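# Lay the towel flat beside the basket without disturbing it

## Task

Get the towel lying flat on the table as a single layer. It must stay about a finger's width in from every table edge, about two fingers' width away from the basket's rim, and more than a hand's width away from the column of each arm. The basket must end up standing upright with all of its base on the table, no more than about three fingers' width from its starting spot, and turned about the same way it started. At the end, open both grippers and pull the arms away. The result only counts if everything stays in place with no help from the robot.

## Robot and tools

Robot: two arms on fixed columns, named left_arm and right_arm. Each arm has six revolute joints and a parallel two-finger gripper. The names are only labels and say nothing about which side of an image an arm appears on. The left_arm base sits at about (+0.027, +0.291, 0) m and the right_arm base at about (-0.024, -0.245, 0) m. Both bases are turned only slightly about z.

Scene frame: the origin is on the tabletop, midway between the arms. +x points out across the table, +z points up, and left_arm is on the +y side. The state line in each result gives each gripper's end_effector_position (m) and end_effector_quat_wxyz in this frame. That point lies between the finger pads, roughly 1 cm behind the tips. The fingers point along the gripper's +z axis and close along its y axis. The printed position can be off from the real one, and the error grows as the arm reaches farther.

Command row: one flat list for both arms, 14 numbers. The first 7 are left_arm and the last 7 are right_arm. For each arm: waist, shoulder, elbow, wrist pitch, wrist yaw, wrist roll, then gripper opening. The joint numbers are absolute target angles in radians, in the same form the Joint positions line reports them. They are not offsets. Stated ranges: waist -2.618 to 3.054, shoulder 0.000 to 3.142, elbow 0.000 to 3.142, wrist pitch -1.571 to 1.571, wrist yaw -1.571 to 1.571, wrist roll -2.094 to 2.094. Wrist roll has its sign flipped relative to the URDF, so its usable range in your numbers is the mirror of the one above. A real joint end can be off by up to 0.036 rad either way. If a target is more than 0.036 rad beyond an end, and also beyond the joint's current angle, the call is refused. A joint pushed to its end gets clamped there and reports "joint sent to its limit". Opening runs from -1 (closed) to +1 (fully open, a pad gap of 0.094 m). Optionally, append 12 stiffness scales from 0 to 1, six for left_arm then six for right_arm in joint order. Each scale multiplies that joint's position gain and stays in effect until you change it.

Tools:
- execute_actions(actions): a list of actions run one after another. Each action is a table of up to 15 rows. Each row lasts one 1/30 s control step, and the last row is repeated to fill all 15 steps. An empty list just returns the current state and images.
- move(target, speed, blocking): target is one 14-number row of absolute angles. All joints follow paths that finish together, which means the gripper usually travels along a curve. speed is in rad/s, from 0.01 to 2, default 0.5, and applies to the joint with the farthest to go. A path lasts between 0.5 and 10 s; anything longer gets cut off short of the target. The finger values are sent right away. Paths do not steer around obstacles or the other arm. The result adds a "move:" line: the ending (done, off_target, moving, held, fault), limits=held or limits=none, and the joint farthest from its target on each arm. With blocking=false, the call returns after 0.5 s. Until the move has ended, call wait or stop before sending anything else.
- wait(seconds): 0 to 10 s. Each arm keeps its last command, and a running move continues.
- stop(): brakes the running move. It needs some room to stop, more when going fast. The fingers keep moving.
- zoom_image(camera, region): region is [x0, y0, x1, y1] in pixels, at most 504 by 504. Cameras: cam_high, cam_low, cam_left_wrist, cam_right_wrist, each 504x504.
- read_manual(section): returns only licence text.
- finished_scene(scene): pass the current scene number. This ends the scene for good, so call it only after the towel is spread, the basket is settled, and both grippers have released and moved away.

Result lines: Joint positions and Joint velocities list each arm's six joints in rad (rad/s), then the pad gap in m. Joint targets shows what the joints are being driven toward right now. To hold a joint where it is, send that value again. grip_measured gives the measured opening on the same scale as the command, with an error of about 1 mm per gripper. "joint command not followed" means a clearance check changed or blocked some joint targets. FAULT and OVER-TEMPERATURE FAULT lines mean an arm has stopped. MOTOR HOT appears from 75 °C. At 90 °C the arm halts for 10 s, and at 100 °C it goes limp and falls.

Motion limits: each step, a joint's target can lead its measured angle by at most 0.202 (waist), 0.258 (shoulder), 0.238 (elbow), 0.573 (wrist pitch), or 0.522 (wrist yaw and roll) rad. Targets that would put the gripper more than 70 mm from its measured position get scaled back. So a long reach takes several actions, and any part left undone should be sent again. The simulation keeps running while you compose a reply, and the robot holds its last command meanwhile.

Gripping: for a firm hold, command about 0.03 below grip_measured; a smaller gap gives a lighter grip. Thin cloth is held more weakly. Held parts sometimes get a brief tug, so keep the grip secure. Holding a load heats the motors, so don't carry it longer than needed.

Avoid: knocking the basket over, moving it, or turning it; letting anything leave the table; arms hitting or pressing on each other; fast contacts or targets set deep past a surface, since both press harder; leaving the towel folded or draped over the basket. At the end, open both grippers, lift straight up, and move clear.

Each tool is called after "Emit:" by a JSON object that holds its "fn" and its "kwargs", one argument or row to a line.

## Session

Emit:
{"fn": "execute_actions", "kwargs": {
  "actions": []
}}

Scene clock: 0.00 s.
left_arm: end_effector_position=(+0.4695, +0.2786, +0.1323) grip_measured=+1.000 end_effector_quat_wxyz=(+0.191, -0.600, +0.701, -0.335) | right_arm: end_effector_position=(+0.3296, -0.1118, +0.1830) grip_measured=+1.000 end_effector_quat_wxyz=(+0.304, -0.331, +0.822, +0.351)
Joint names: [waist, shoulder, elbow, wrist pitch, wrist yaw, wrist roll]
Joint positions: left_arm=[-0.052  1.63   1.097 -0.295  0.305  1.445  0.094] | right_arm=[ 0.006  1.599  1.225 -0.782 -0.899  0.584  0.094]
Joint velocities: left_arm=[-0.022 -0.007 -0.012 -0.022 -0.022 -0.007  0.   ] | right_arm=[-0.012  0.007  0.002  0.051  0.051  0.037  0.   ]
Motor temperatures (°C, as the motors report them): left_arm=[22 22 20 21 21 22] | right_arm=[21 22 20 23 20 23]
Joint targets: left_arm=[-0.052 1.619 1.108 -0.292 0.305 1.440] | right_arm=[0.006 1.585 1.237 -0.775 -0.920 0.588]
Joint stiffness scale: left_arm=[1. 1. 1. 1. 1. 1.] | right_arm=[1. 1. 1. 1. 1. 1.]

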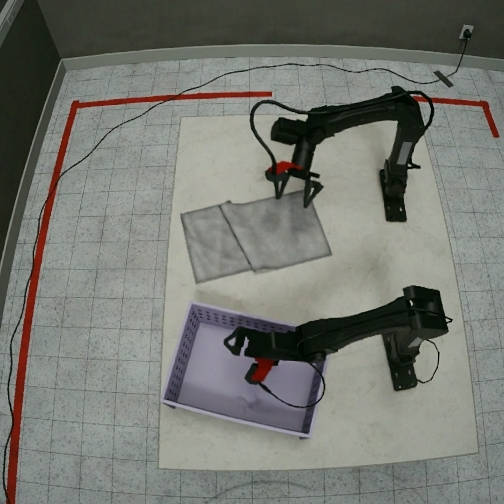

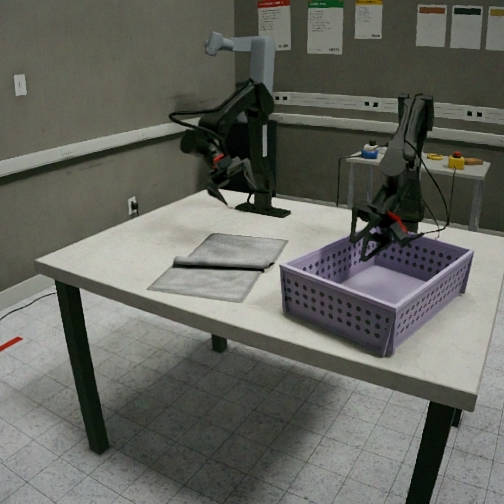

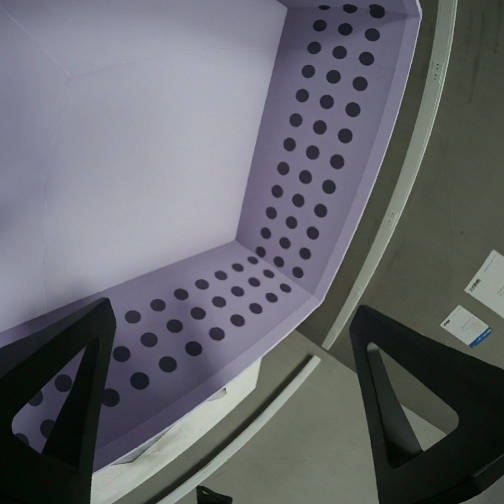

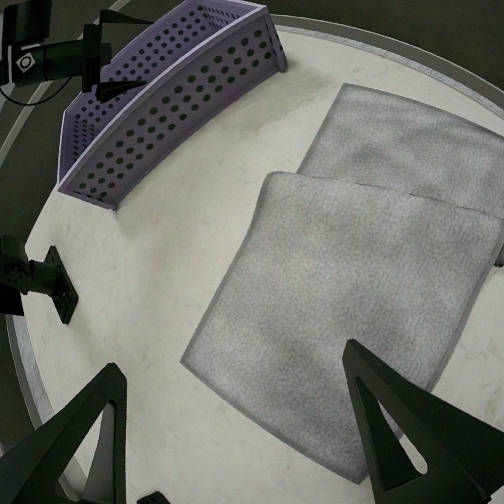

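Emit:
{"fn": "zoom_image", "kwargs": {
  "camera": "cam_high",
  "region": [150, 150, 430, 340]
}}

Emit:
{"fn": "zoom_image", "kwargs": {
  "camera": "cam_low",
  "region": [130, 200, 330, 320]
}}

Region (150, 150, 430, 340) of cam_high's 504x504 image, scaled by 1.800, with more detail than that image has; it fills the top 342 rows of this view, and the rest is white.

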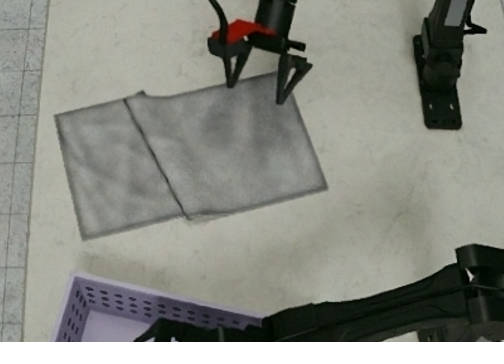

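Region (130, 200, 330, 320) of cam_low's 504x504 image, scaled by 2.520, with more detail than that image has; it fills the top 302 rows of this view, and the rest is white.

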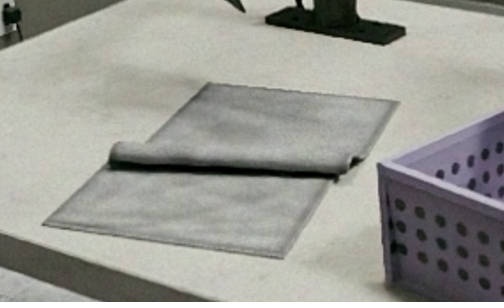

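Emit:
{"fn": "move", "kwargs": {
  "target": [-0.052, 1.1, 1.1, -0.6, 0.305, 1.44, 1, 0.383, 1.45, 0.81, -0.6, 0, 0, 1],
  "speed": 0.8
}}

Scene clock: 5.00 s.
left_arm: end_effector_position=(+0.3779, +0.2702, +0.2753) grip_measured=+1.000 end_effector_quat_wxyz=(+0.275, -0.557, +0.678, -0.393) | right_arm: end_effector_position=(+0.2536, -0.1411, +0.0399) grip_measured=+1.000 end_effector_quat_wxyz=(+0.141, -0.175, +0.974, +0.030)
Joint names: [waist, shoulder, elbow, wrist pitch, wrist yaw, wrist roll]
Joint positions: left_arm=[-0.052  1.114  1.097 -0.585  0.305  1.445  0.094] | right_arm=[ 0.375  1.477  0.815 -0.619 -0.012  0.005  0.094]
Joint velocities: left_arm=[-0.012 -0.027 -0.012 -0.081 -0.081  0.037  0.   ] | right_arm=[ 0.012 -0.012  0.012 -0.022 -0.022  0.022  0.   ]
Motor temperatures (°C, as the motors report them): left_arm=[22 22 20 21 21 22] | right_arm=[21 22 20 23 20 23]
Joint targets: left_arm=[-0.052 1.100 1.100 -0.600 0.305 1.440] | right_arm=[0.383 1.450 0.810 -0.600 -0.000 -0.000]
Joint stiffness scale: left_arm=[1. 1. 1. 1. 1. 1.] | right_arm=[1. 1. 1. 1. 1. 1.]
move: off_target (right_arm); limits=none; left_arm: farthest joint: the wrist pitch, 0.015 radians from its target (0.305 radians at the start); right_arm: farthest joint: the shoulder, 0.027 radians from its target (0.149 radians at the start)

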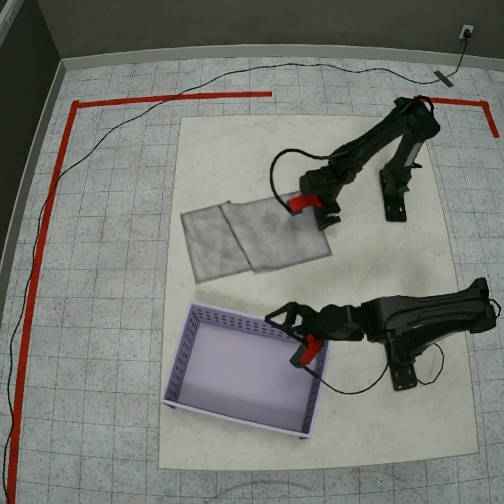

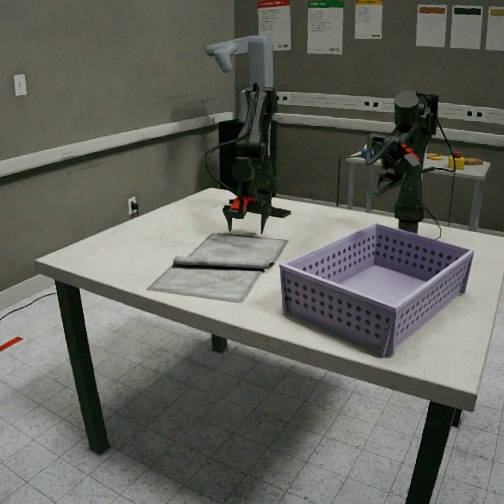

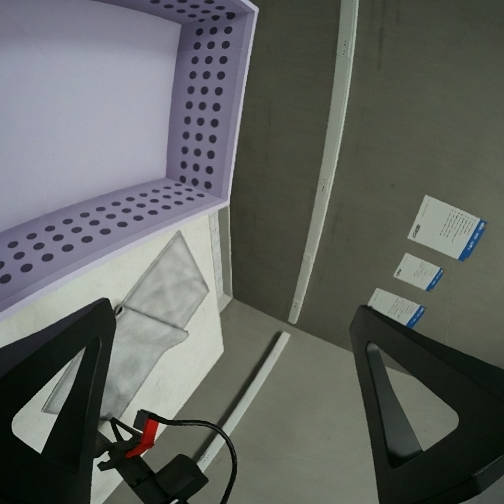

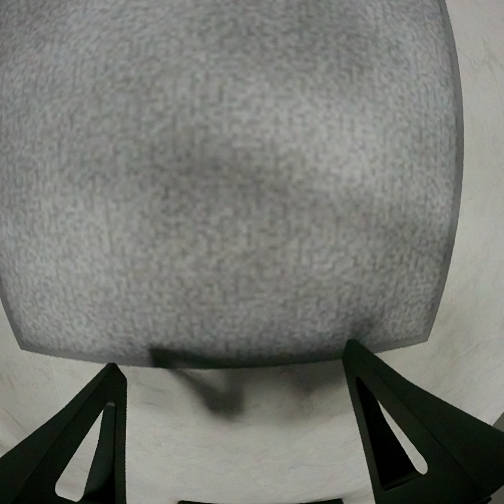

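Emit:
{"fn": "move", "kwargs": {
  "target": [-0.052, 1.1, 1.1, -0.6, 0.305, 1.44, 1, 0.383, 1.615, 0.818, -0.44, 0, 0, 1],
  "speed": 0.2
}}

Scene clock: 7.03 s.
left_arm: end_effector_position=(+0.3779, +0.2702, +0.2753) grip_measured=+1.000 end_effector_quat_wxyz=(+0.275, -0.557, +0.678, -0.393) | right_arm: end_effector_position=(+0.2779, -0.1319, +0.0228) grip_measured=+1.000 end_effector_quat_wxyz=(+0.164, -0.174, +0.970, +0.036)
Joint names: [waist, shoulder, elbow, wrist pitch, wrist yaw, wrist roll]
Joint positions: left_arm=[-0.052  1.114  1.097 -0.585  0.305  1.445  0.094] | right_arm=[ 0.375  1.575  0.815 -0.473 -0.014  0.005  0.094]
Joint velocities: left_arm=[ 0.017 -0.012 -0.002 -0.022 -0.022  0.022  0.   ] | right_arm=[-0.007  0.002  0.007  0.081 -0.007  0.051  0.   ]
Motor temperatures (°C, as the motors report them): left_arm=[22 22 20 21 21 22] | right_arm=[21 22 20 23 20 23]
Joint targets: left_arm=[-0.052 1.100 1.100 -0.600 0.305 1.440] | right_arm=[0.383 1.615 0.818 -0.440 0.000 0.000]
Joint stiffness scale: left_arm=[1. 1. 1. 1. 1. 1.] | right_arm=[1. 1. 1. 1. 1. 1.]
move: off_target (right_arm); limits=none; left_arm: farthest joint: the wrist pitch, 0.015 radians from its target (0.015 radians at the start); right_arm: farthest joint: the shoulder, 0.040 radians from its target (0.138 radians at the start)

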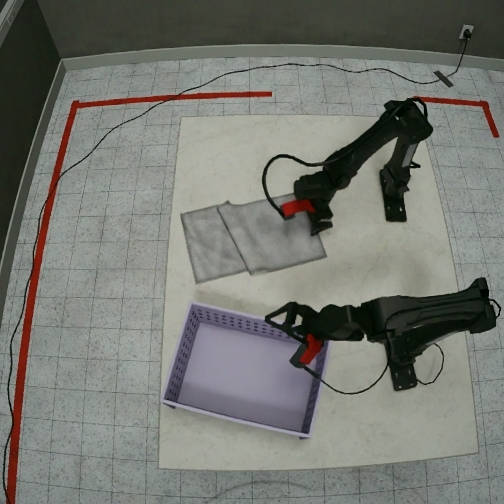

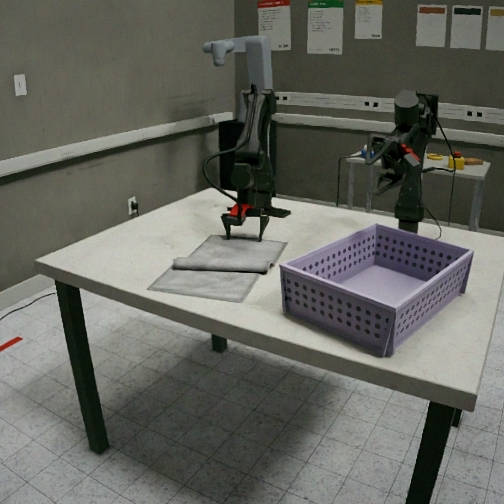

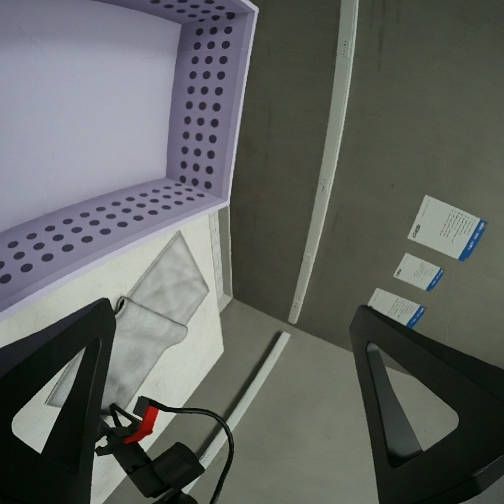

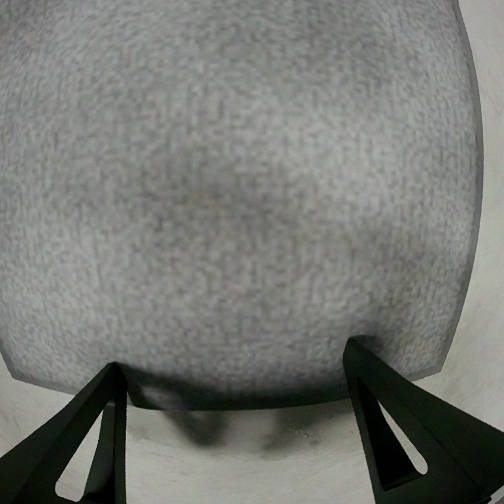

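Emit:
{"fn": "move", "kwargs": {
  "target": [-0.052, 1.1, 1.1, -0.6, 0.305, 1.44, 1, 0.383, 1.40, 0.62, -0.463, 0, 0, 1],
  "speed": 0.2
}}

Scene clock: 8.90 s.
left_arm: end_effector_position=(+0.3779, +0.2702, +0.2753) grip_measured=+1.000 end_effector_quat_wxyz=(+0.275, -0.557, +0.678, -0.393) | right_arm: end_effector_position=(+0.2477, -0.1426, +0.0232) grip_measured=+1.000 end_effector_quat_wxyz=(+0.188, -0.172, +0.966, +0.041)
Joint names: [waist, shoulder, elbow, wrist pitch, wrist yaw, wrist roll]
Joint positions: left_arm=[-0.052  1.114  1.097 -0.585  0.305  1.445  0.094] | right_arm=[ 0.375  1.41   0.647 -0.421 -0.016  0.     0.094]
Joint velocities: left_arm=[-0.002 -0.027 -0.012 -0.051 -0.066  0.022  0.   ] | right_arm=[-0.007  0.002 -0.012 -0.066  0.022 -0.007  0.   ]
Motor temperatures (°C, as the motors report them): left_arm=[22 22 20 22 21 22] | right_arm=[21 23 20 23 20 23]
Joint targets: left_arm=[-0.052 1.100 1.100 -0.600 0.305 1.440] | right_arm=[0.383 1.400 0.620 -0.463 -0.000 -0.000]
Joint stiffness scale: left_arm=[1. 1. 1. 1. 1. 1.] | right_arm=[1. 1. 1. 1. 1. 1.]
move: off_target (right_arm); limits=none; left_arm: farthest joint: the wrist pitch, 0.015 radians from its target (0.015 radians at the start); right_arm: farthest joint: the wrist pitch, 0.042 radians from its target (0.009 radians at the start)

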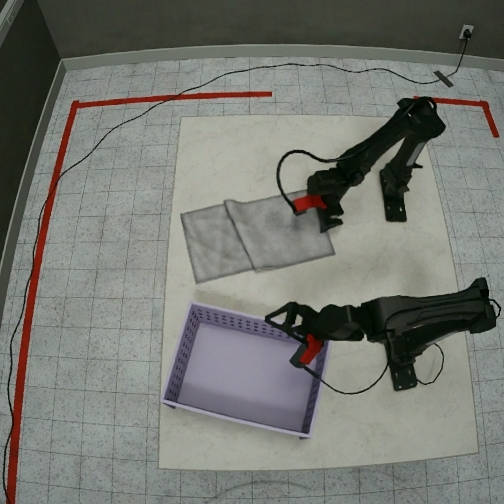

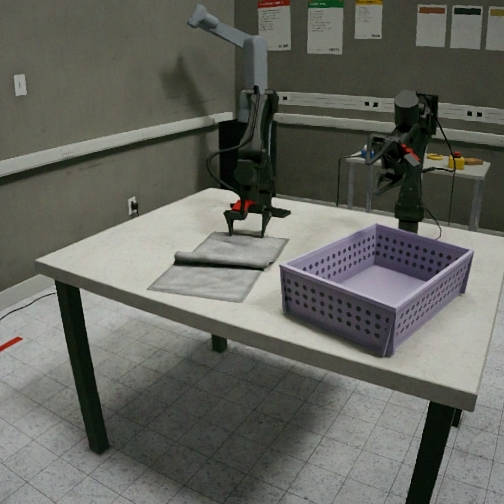

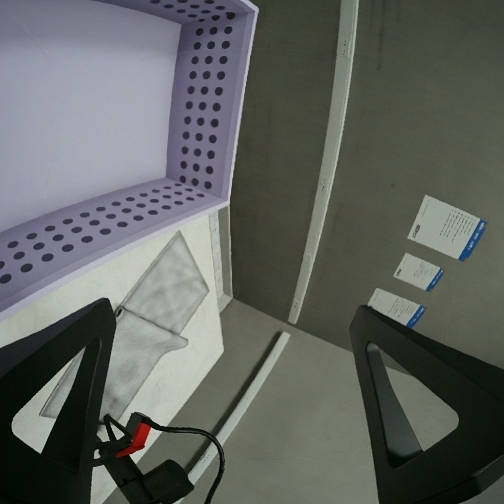

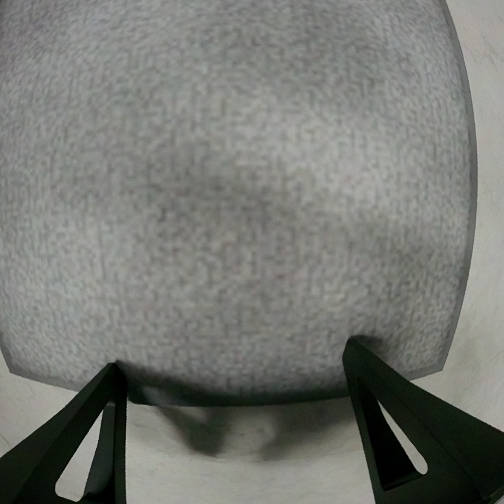

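The drag is working, so I'll keep pulling.

Emit:
{"fn": "move", "kwargs": {
  "target": [-0.052, 1.1, 1.1, -0.6, 0.305, 1.44, 1, 0.383, 1.168, 0.46, -0.542, 0, 0, 1],
  "speed": 0.2
}}

Scene clock: 10.57 s.
left_arm: end_effector_position=(+0.3779, +0.2702, +0.2753) grip_measured=+1.000 end_effector_quat_wxyz=(+0.275, -0.557, +0.678, -0.393) | right_arm: end_effector_position=(+0.2017, -0.1593, +0.0223) grip_measured=+1.000 end_effector_quat_wxyz=(+0.191, -0.171, +0.966, +0.041)
Joint names: [waist, shoulder, elbow, wrist pitch, wrist yaw, wrist roll]
Joint positions: left_arm=[-0.052  1.114  1.097 -0.585  0.305  1.445  0.094] | right_arm=[ 0.375  1.18   0.485 -0.483 -0.016 -0.     0.094]
Joint velocities: left_arm=[-0.007  0.022  0.002 -0.007 -0.022 -0.051  0.   ] | right_arm=[ 0.007 -0.017 -0.022  0.022  0.007  0.007  0.   ]
Motor temperatures (°C, as the motors report them): left_arm=[22 22 21 22 21 22] | right_arm=[21 23 20 23 20 23]
Joint targets: left_arm=[-0.052 1.100 1.100 -0.600 0.305 1.440] | right_arm=[0.383 1.168 0.460 -0.542 -0.000 -0.000]
Joint stiffness scale: left_arm=[1. 1. 1. 1. 1. 1.] | right_arm=[1. 1. 1. 1. 1. 1.]
move: off_target (right_arm); limits=none; left_arm: farthest joint: the wrist pitch, 0.015 radians from its target (0.015 radians at the start); right_arm: farthest joint: the wrist pitch, 0.059 radians from its target (0.121 radians at the start)

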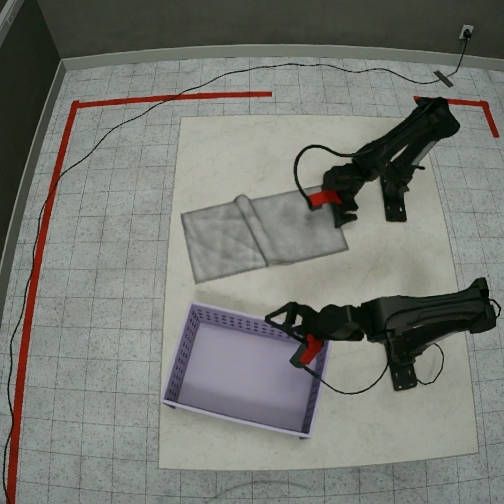

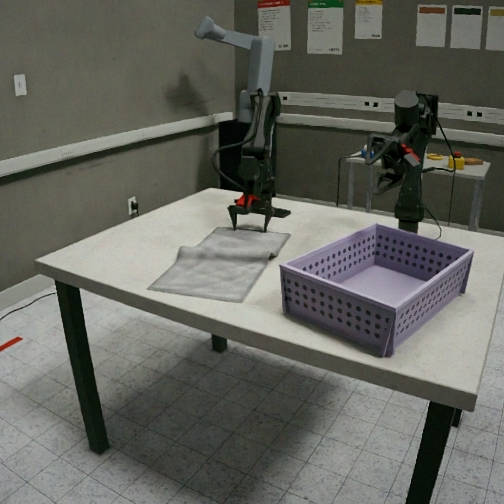

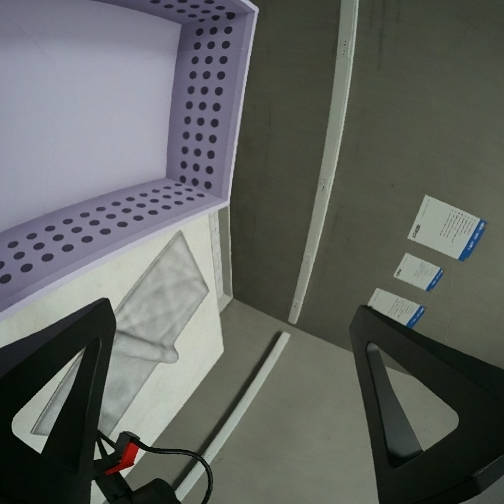

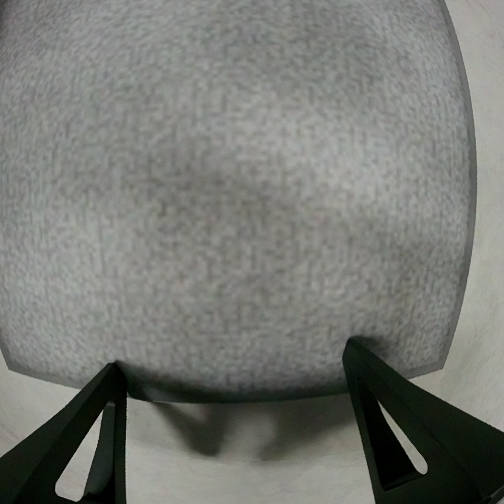

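Emit:
{"fn": "move", "kwargs": {
  "target": [-0.052, 1.1, 1.1, -0.6, 0.305, 1.44, 1, 0.383, 1.119, 0.464, -0.695, 0, 0, 1],
  "speed": 0.2
}}

Scene clock: 12.43 s.
left_arm: end_effector_position=(+0.3779, +0.2702, +0.2753) grip_measured=+1.000 end_effector_quat_wxyz=(+0.275, -0.557, +0.678, -0.393) | right_arm: end_effector_position=(+0.1747, -0.1691, +0.0205) grip_measured=+1.000 end_effector_quat_wxyz=(+0.145, -0.172, +0.974, +0.033)
Joint names: [waist, shoulder, elbow, wrist pitch, wrist yaw, wrist roll]
Joint positions: left_arm=[-0.052  1.114  1.097 -0.585  0.305  1.445  0.094] | right_arm=[ 0.375  1.13   0.485 -0.627 -0.016 -0.     0.094]
Joint velocities: left_arm=[-0.012 -0.002 -0.002  0.007 -0.081  0.037  0.   ] | right_arm=[-0.007  0.002 -0.007 -0.066  0.007  0.081  0.   ]
Motor temperatures (°C, as the motors report them): left_arm=[22 22 21 22 21 22] | right_arm=[21 23 20 23 20 23]
Joint targets: left_arm=[-0.052 1.100 1.100 -0.600 0.305 1.440] | right_arm=[0.383 1.119 0.464 -0.695 -0.000 0.000]
Joint stiffness scale: left_arm=[1. 1. 1. 1. 1. 1.] | right_arm=[1. 1. 1. 1. 1. 1.]
move: off_target (right_arm); limits=none; left_arm: farthest joint: the wrist pitch, 0.015 radians from its target (0.015 radians at the start); right_arm: farthest joint: the wrist pitch, 0.068 radians from its target (0.212 radians at the start)

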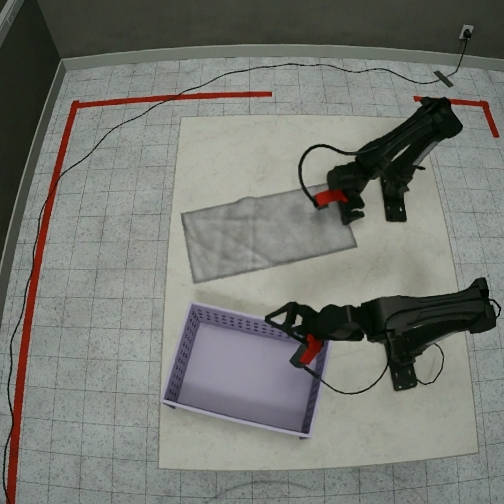

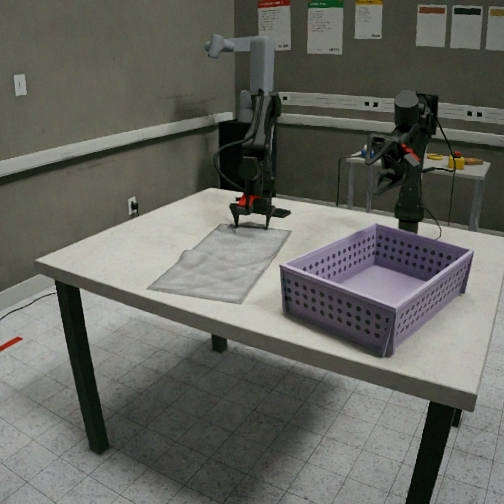

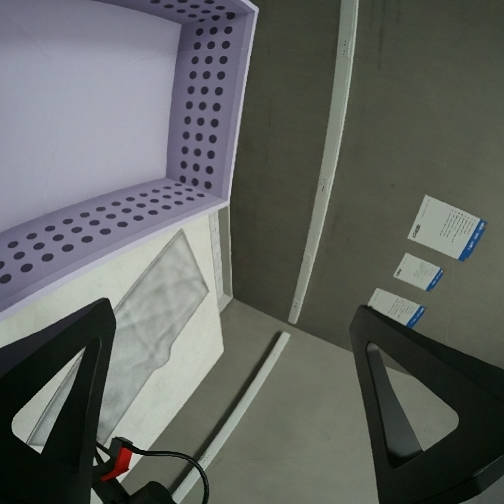

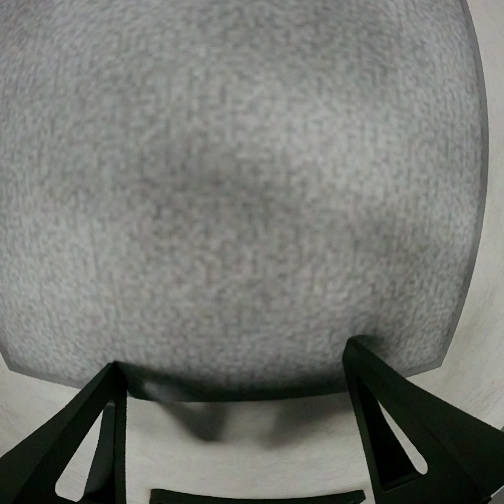

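Emit:
{"fn": "move", "kwargs": {
  "target": [-0.052, 1.1, 1.1, -0.6, 0.305, 1.44, 1, 0.383, 1.105, 0.464, -0.75, 0, -0.07, 1],
  "speed": 0.15
}}

Scene clock: 14.63 s.
left_arm: end_effector_position=(+0.3779, +0.2702, +0.2753) grip_measured=+1.000 end_effector_quat_wxyz=(+0.275, -0.557, +0.678, -0.393) | right_arm: end_effector_position=(+0.1652, -0.1736, +0.0199) grip_measured=+1.000 end_effector_quat_wxyz=(+0.128, -0.145, +0.981, +0.031)
Joint names: [waist, shoulder, elbow, wrist pitch, wrist yaw, wrist roll]
Joint positions: left_arm=[-0.052  1.114  1.097 -0.585  0.305  1.445  0.094] | right_arm=[ 0.375  1.115  0.485 -0.676 -0.01  -0.056  0.094]
Joint velocities: left_arm=[-0.017 -0.002 -0.007 -0.007 -0.007 -0.022  0.   ] | right_arm=[ 0.002  0.012 -0.017  0.066  0.066  0.007  0.   ]
Motor temperatures (°C, as the motors report them): left_arm=[22 22 21 22 21 22] | right_arm=[21 22 20 23 20 23]
Joint targets: left_arm=[-0.052 1.100 1.100 -0.600 0.305 1.440] | right_arm=[0.383 1.105 0.464 -0.750 -0.000 -0.070]
Joint stiffness scale: left_arm=[1. 1. 1. 1. 1. 1.] | right_arm=[1. 1. 1. 1. 1. 1.]
move: off_target (right_arm); limits=none; left_arm: farthest joint: the wrist pitch, 0.015 radians from its target (0.015 radians at the start); right_arm: farthest joint: the wrist pitch, 0.074 radians from its target (0.123 radians at the start)

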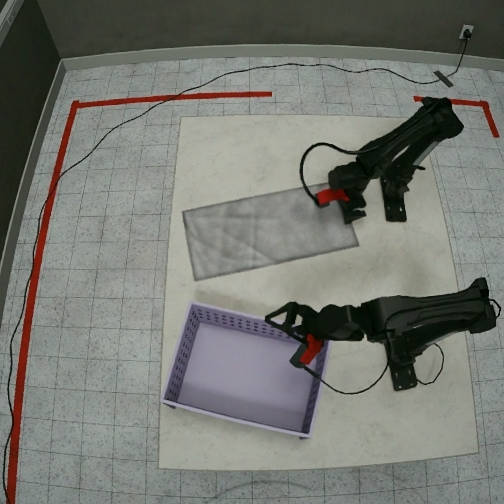

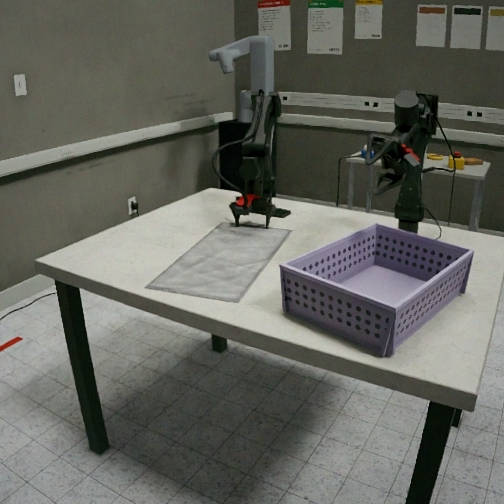

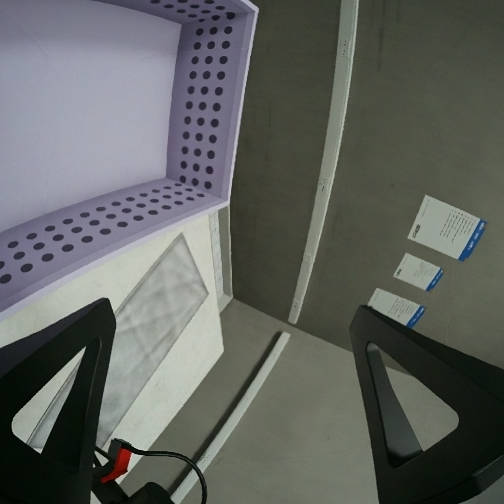

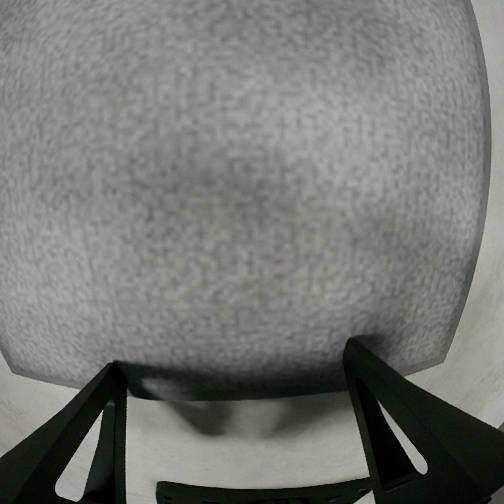

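Emit:
{"fn": "move", "kwargs": {
  "target": [-0.052, 1.1, 1.1, -0.6, 0.305, 1.44, 1, 0.375, 1.10, 0.75, -1.05, 0, -0.056, 1],
  "speed": 0.5
}}

Emit:
{"fn": "move", "kwargs": {
  "target": [-0.052, 1.1, 1.1, -0.6, 0.305, 1.44, 1, -0.8, 1.0, 1.0, -1.05, 0, -0.056, 1],
  "speed": 1.0
}}

Scene clock: 16.60 s.
left_arm: end_effector_position=(+0.3779, +0.2702, +0.2753) grip_measured=+1.000 end_effector_quat_wxyz=(+0.275, -0.557, +0.678, -0.393) | right_arm: end_effector_position=(+0.1499, -0.1791, +0.0709) grip_measured=+1.000 end_effector_quat_wxyz=(+0.063, -0.146, +0.987, +0.018)
Joint names: [waist, shoulder, elbow, wrist pitch, wrist yaw, wrist roll]
Joint positions: left_arm=[-0.052  1.114  1.097 -0.585  0.305  1.445  0.094] | right_arm=[ 0.375  1.115  0.722 -1.046 -0.01  -0.056  0.094]
Joint velocities: left_arm=[-0.012 -0.002  0.002 -0.11   0.022 -0.007  0.   ] | right_arm=[-0.002  0.002  0.012 -0.051  0.051 -0.066  0.   ]
Motor temperatures (°C, as the motors report them): left_arm=[22 22 21 22 21 22] | right_arm=[21 22 21 23 20 23]
Joint targets: left_arm=[-0.052 1.100 1.100 -0.600 0.305 1.440] | right_arm=[0.375 1.100 0.750 -1.050 -0.000 -0.056]
Joint stiffness scale: left_arm=[1. 1. 1. 1. 1. 1.] | right_arm=[1. 1. 1. 1. 1. 1.]
move: off_target (right_arm); limits=none; left_arm: farthest joint: the wrist pitch, 0.015 radians from its target (0.015 radians at the start); right_arm: farthest joint: the elbow, 0.028 radians from its target (0.265 radians at the start)

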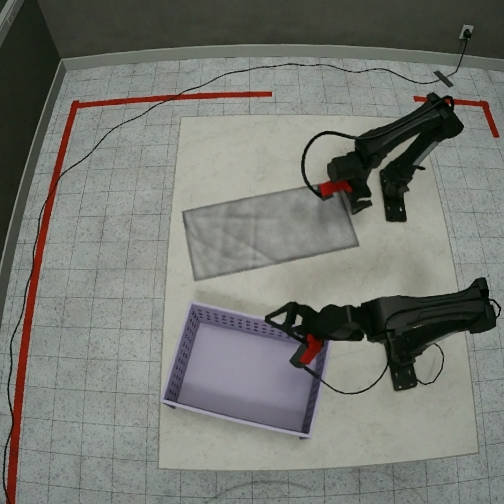

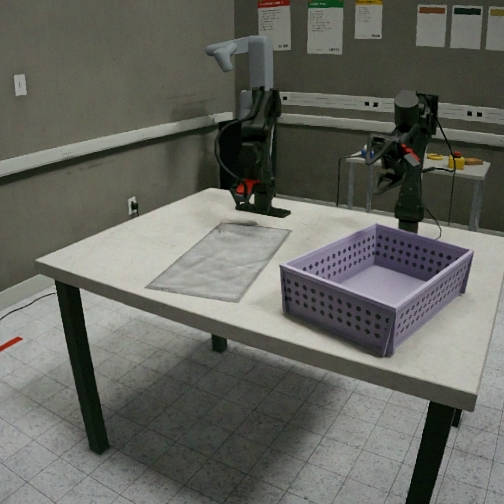

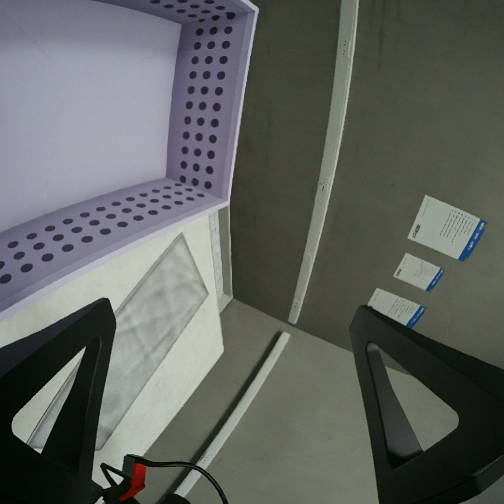

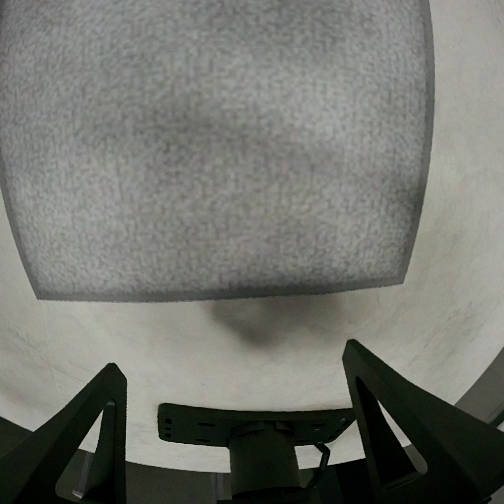

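Scene clock: 18.27 s.
left_arm: end_effector_position=(+0.3779, +0.2702, +0.2753) grip_measured=+1.000 end_effector_quat_wxyz=(+0.275, -0.557, +0.678, -0.393) | right_arm: end_effector_position=(+0.1430, -0.4209, +0.1696) grip_measured=+1.000 end_effector_quat_wxyz=(+0.216, +0.412, +0.881, -0.085)
Joint names: [waist, shoulder, elbow, wrist pitch, wrist yaw, wrist roll]
Joint positions: left_arm=[-0.052  1.114  1.097 -0.585  0.305  1.445  0.094] | right_arm=[-0.792  1.022  0.971 -1.051 -0.003 -0.056  0.094]
Joint velocities: left_arm=[-0.007  0.002 -0.002 -0.007 -0.037  0.051  0.   ] | right_arm=[-0.002 -0.002 -0.007 -0.037 -0.007 -0.007  0.   ]
Motor temperatures (°C, as the motors report them): left_arm=[22 22 21 22 21 22] | right_arm=[21 22 21 23 20 23]
Joint targets: left_arm=[-0.052 1.100 1.100 -0.600 0.305 1.440] | right_arm=[-0.800 1.000 1.000 -1.050 -0.000 -0.056]
Joint stiffness scale: left_arm=[1. 1. 1. 1. 1. 1.] | right_arm=[1. 1. 1. 1. 1. 1.]
move: off_target (right_arm); limits=none; left_arm: farthest joint: the wrist pitch, 0.015 radians from its target (0.015 radians at the start); right_arm: farthest joint: the elbow, 0.029 radians from its target (0.278 radians at the start)

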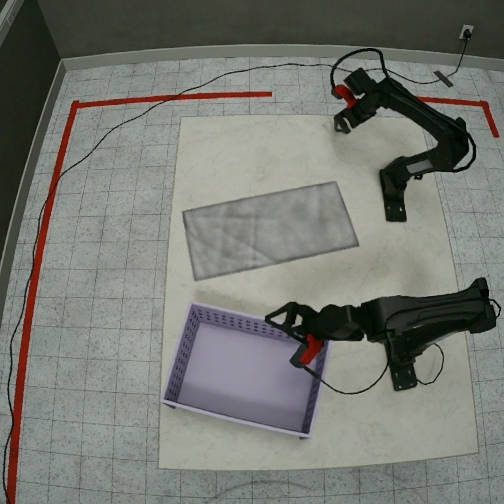

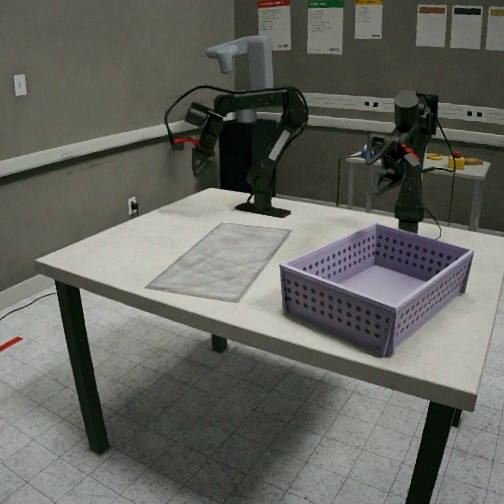

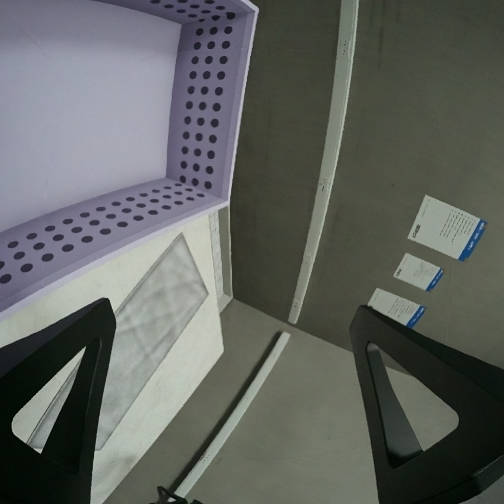

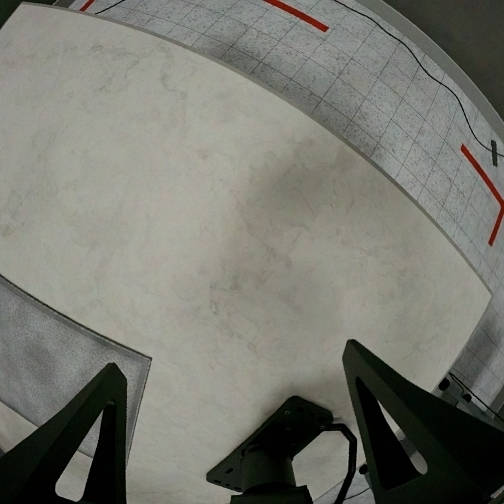

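Emit:
{"fn": "zoom_image", "kwargs": {
  "camera": "cam_high",
  "region": [150, 150, 430, 340]
}}

Region (150, 150, 430, 340) of cam_high's 504x504 image, scaled by 1.800, with more detail than that image has; it fills the top 342 rows of this view, and the rest is white.

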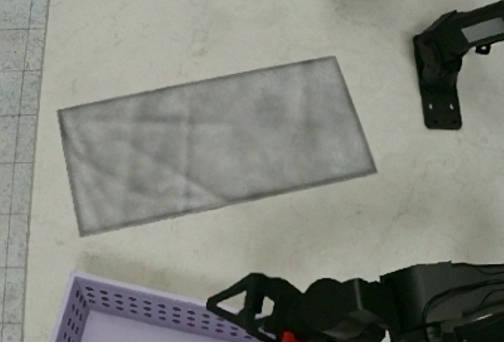

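Emit:
{"fn": "finished_scene", "kwargs": {
  "scene": 2
}}

The scene is finished: the task was done.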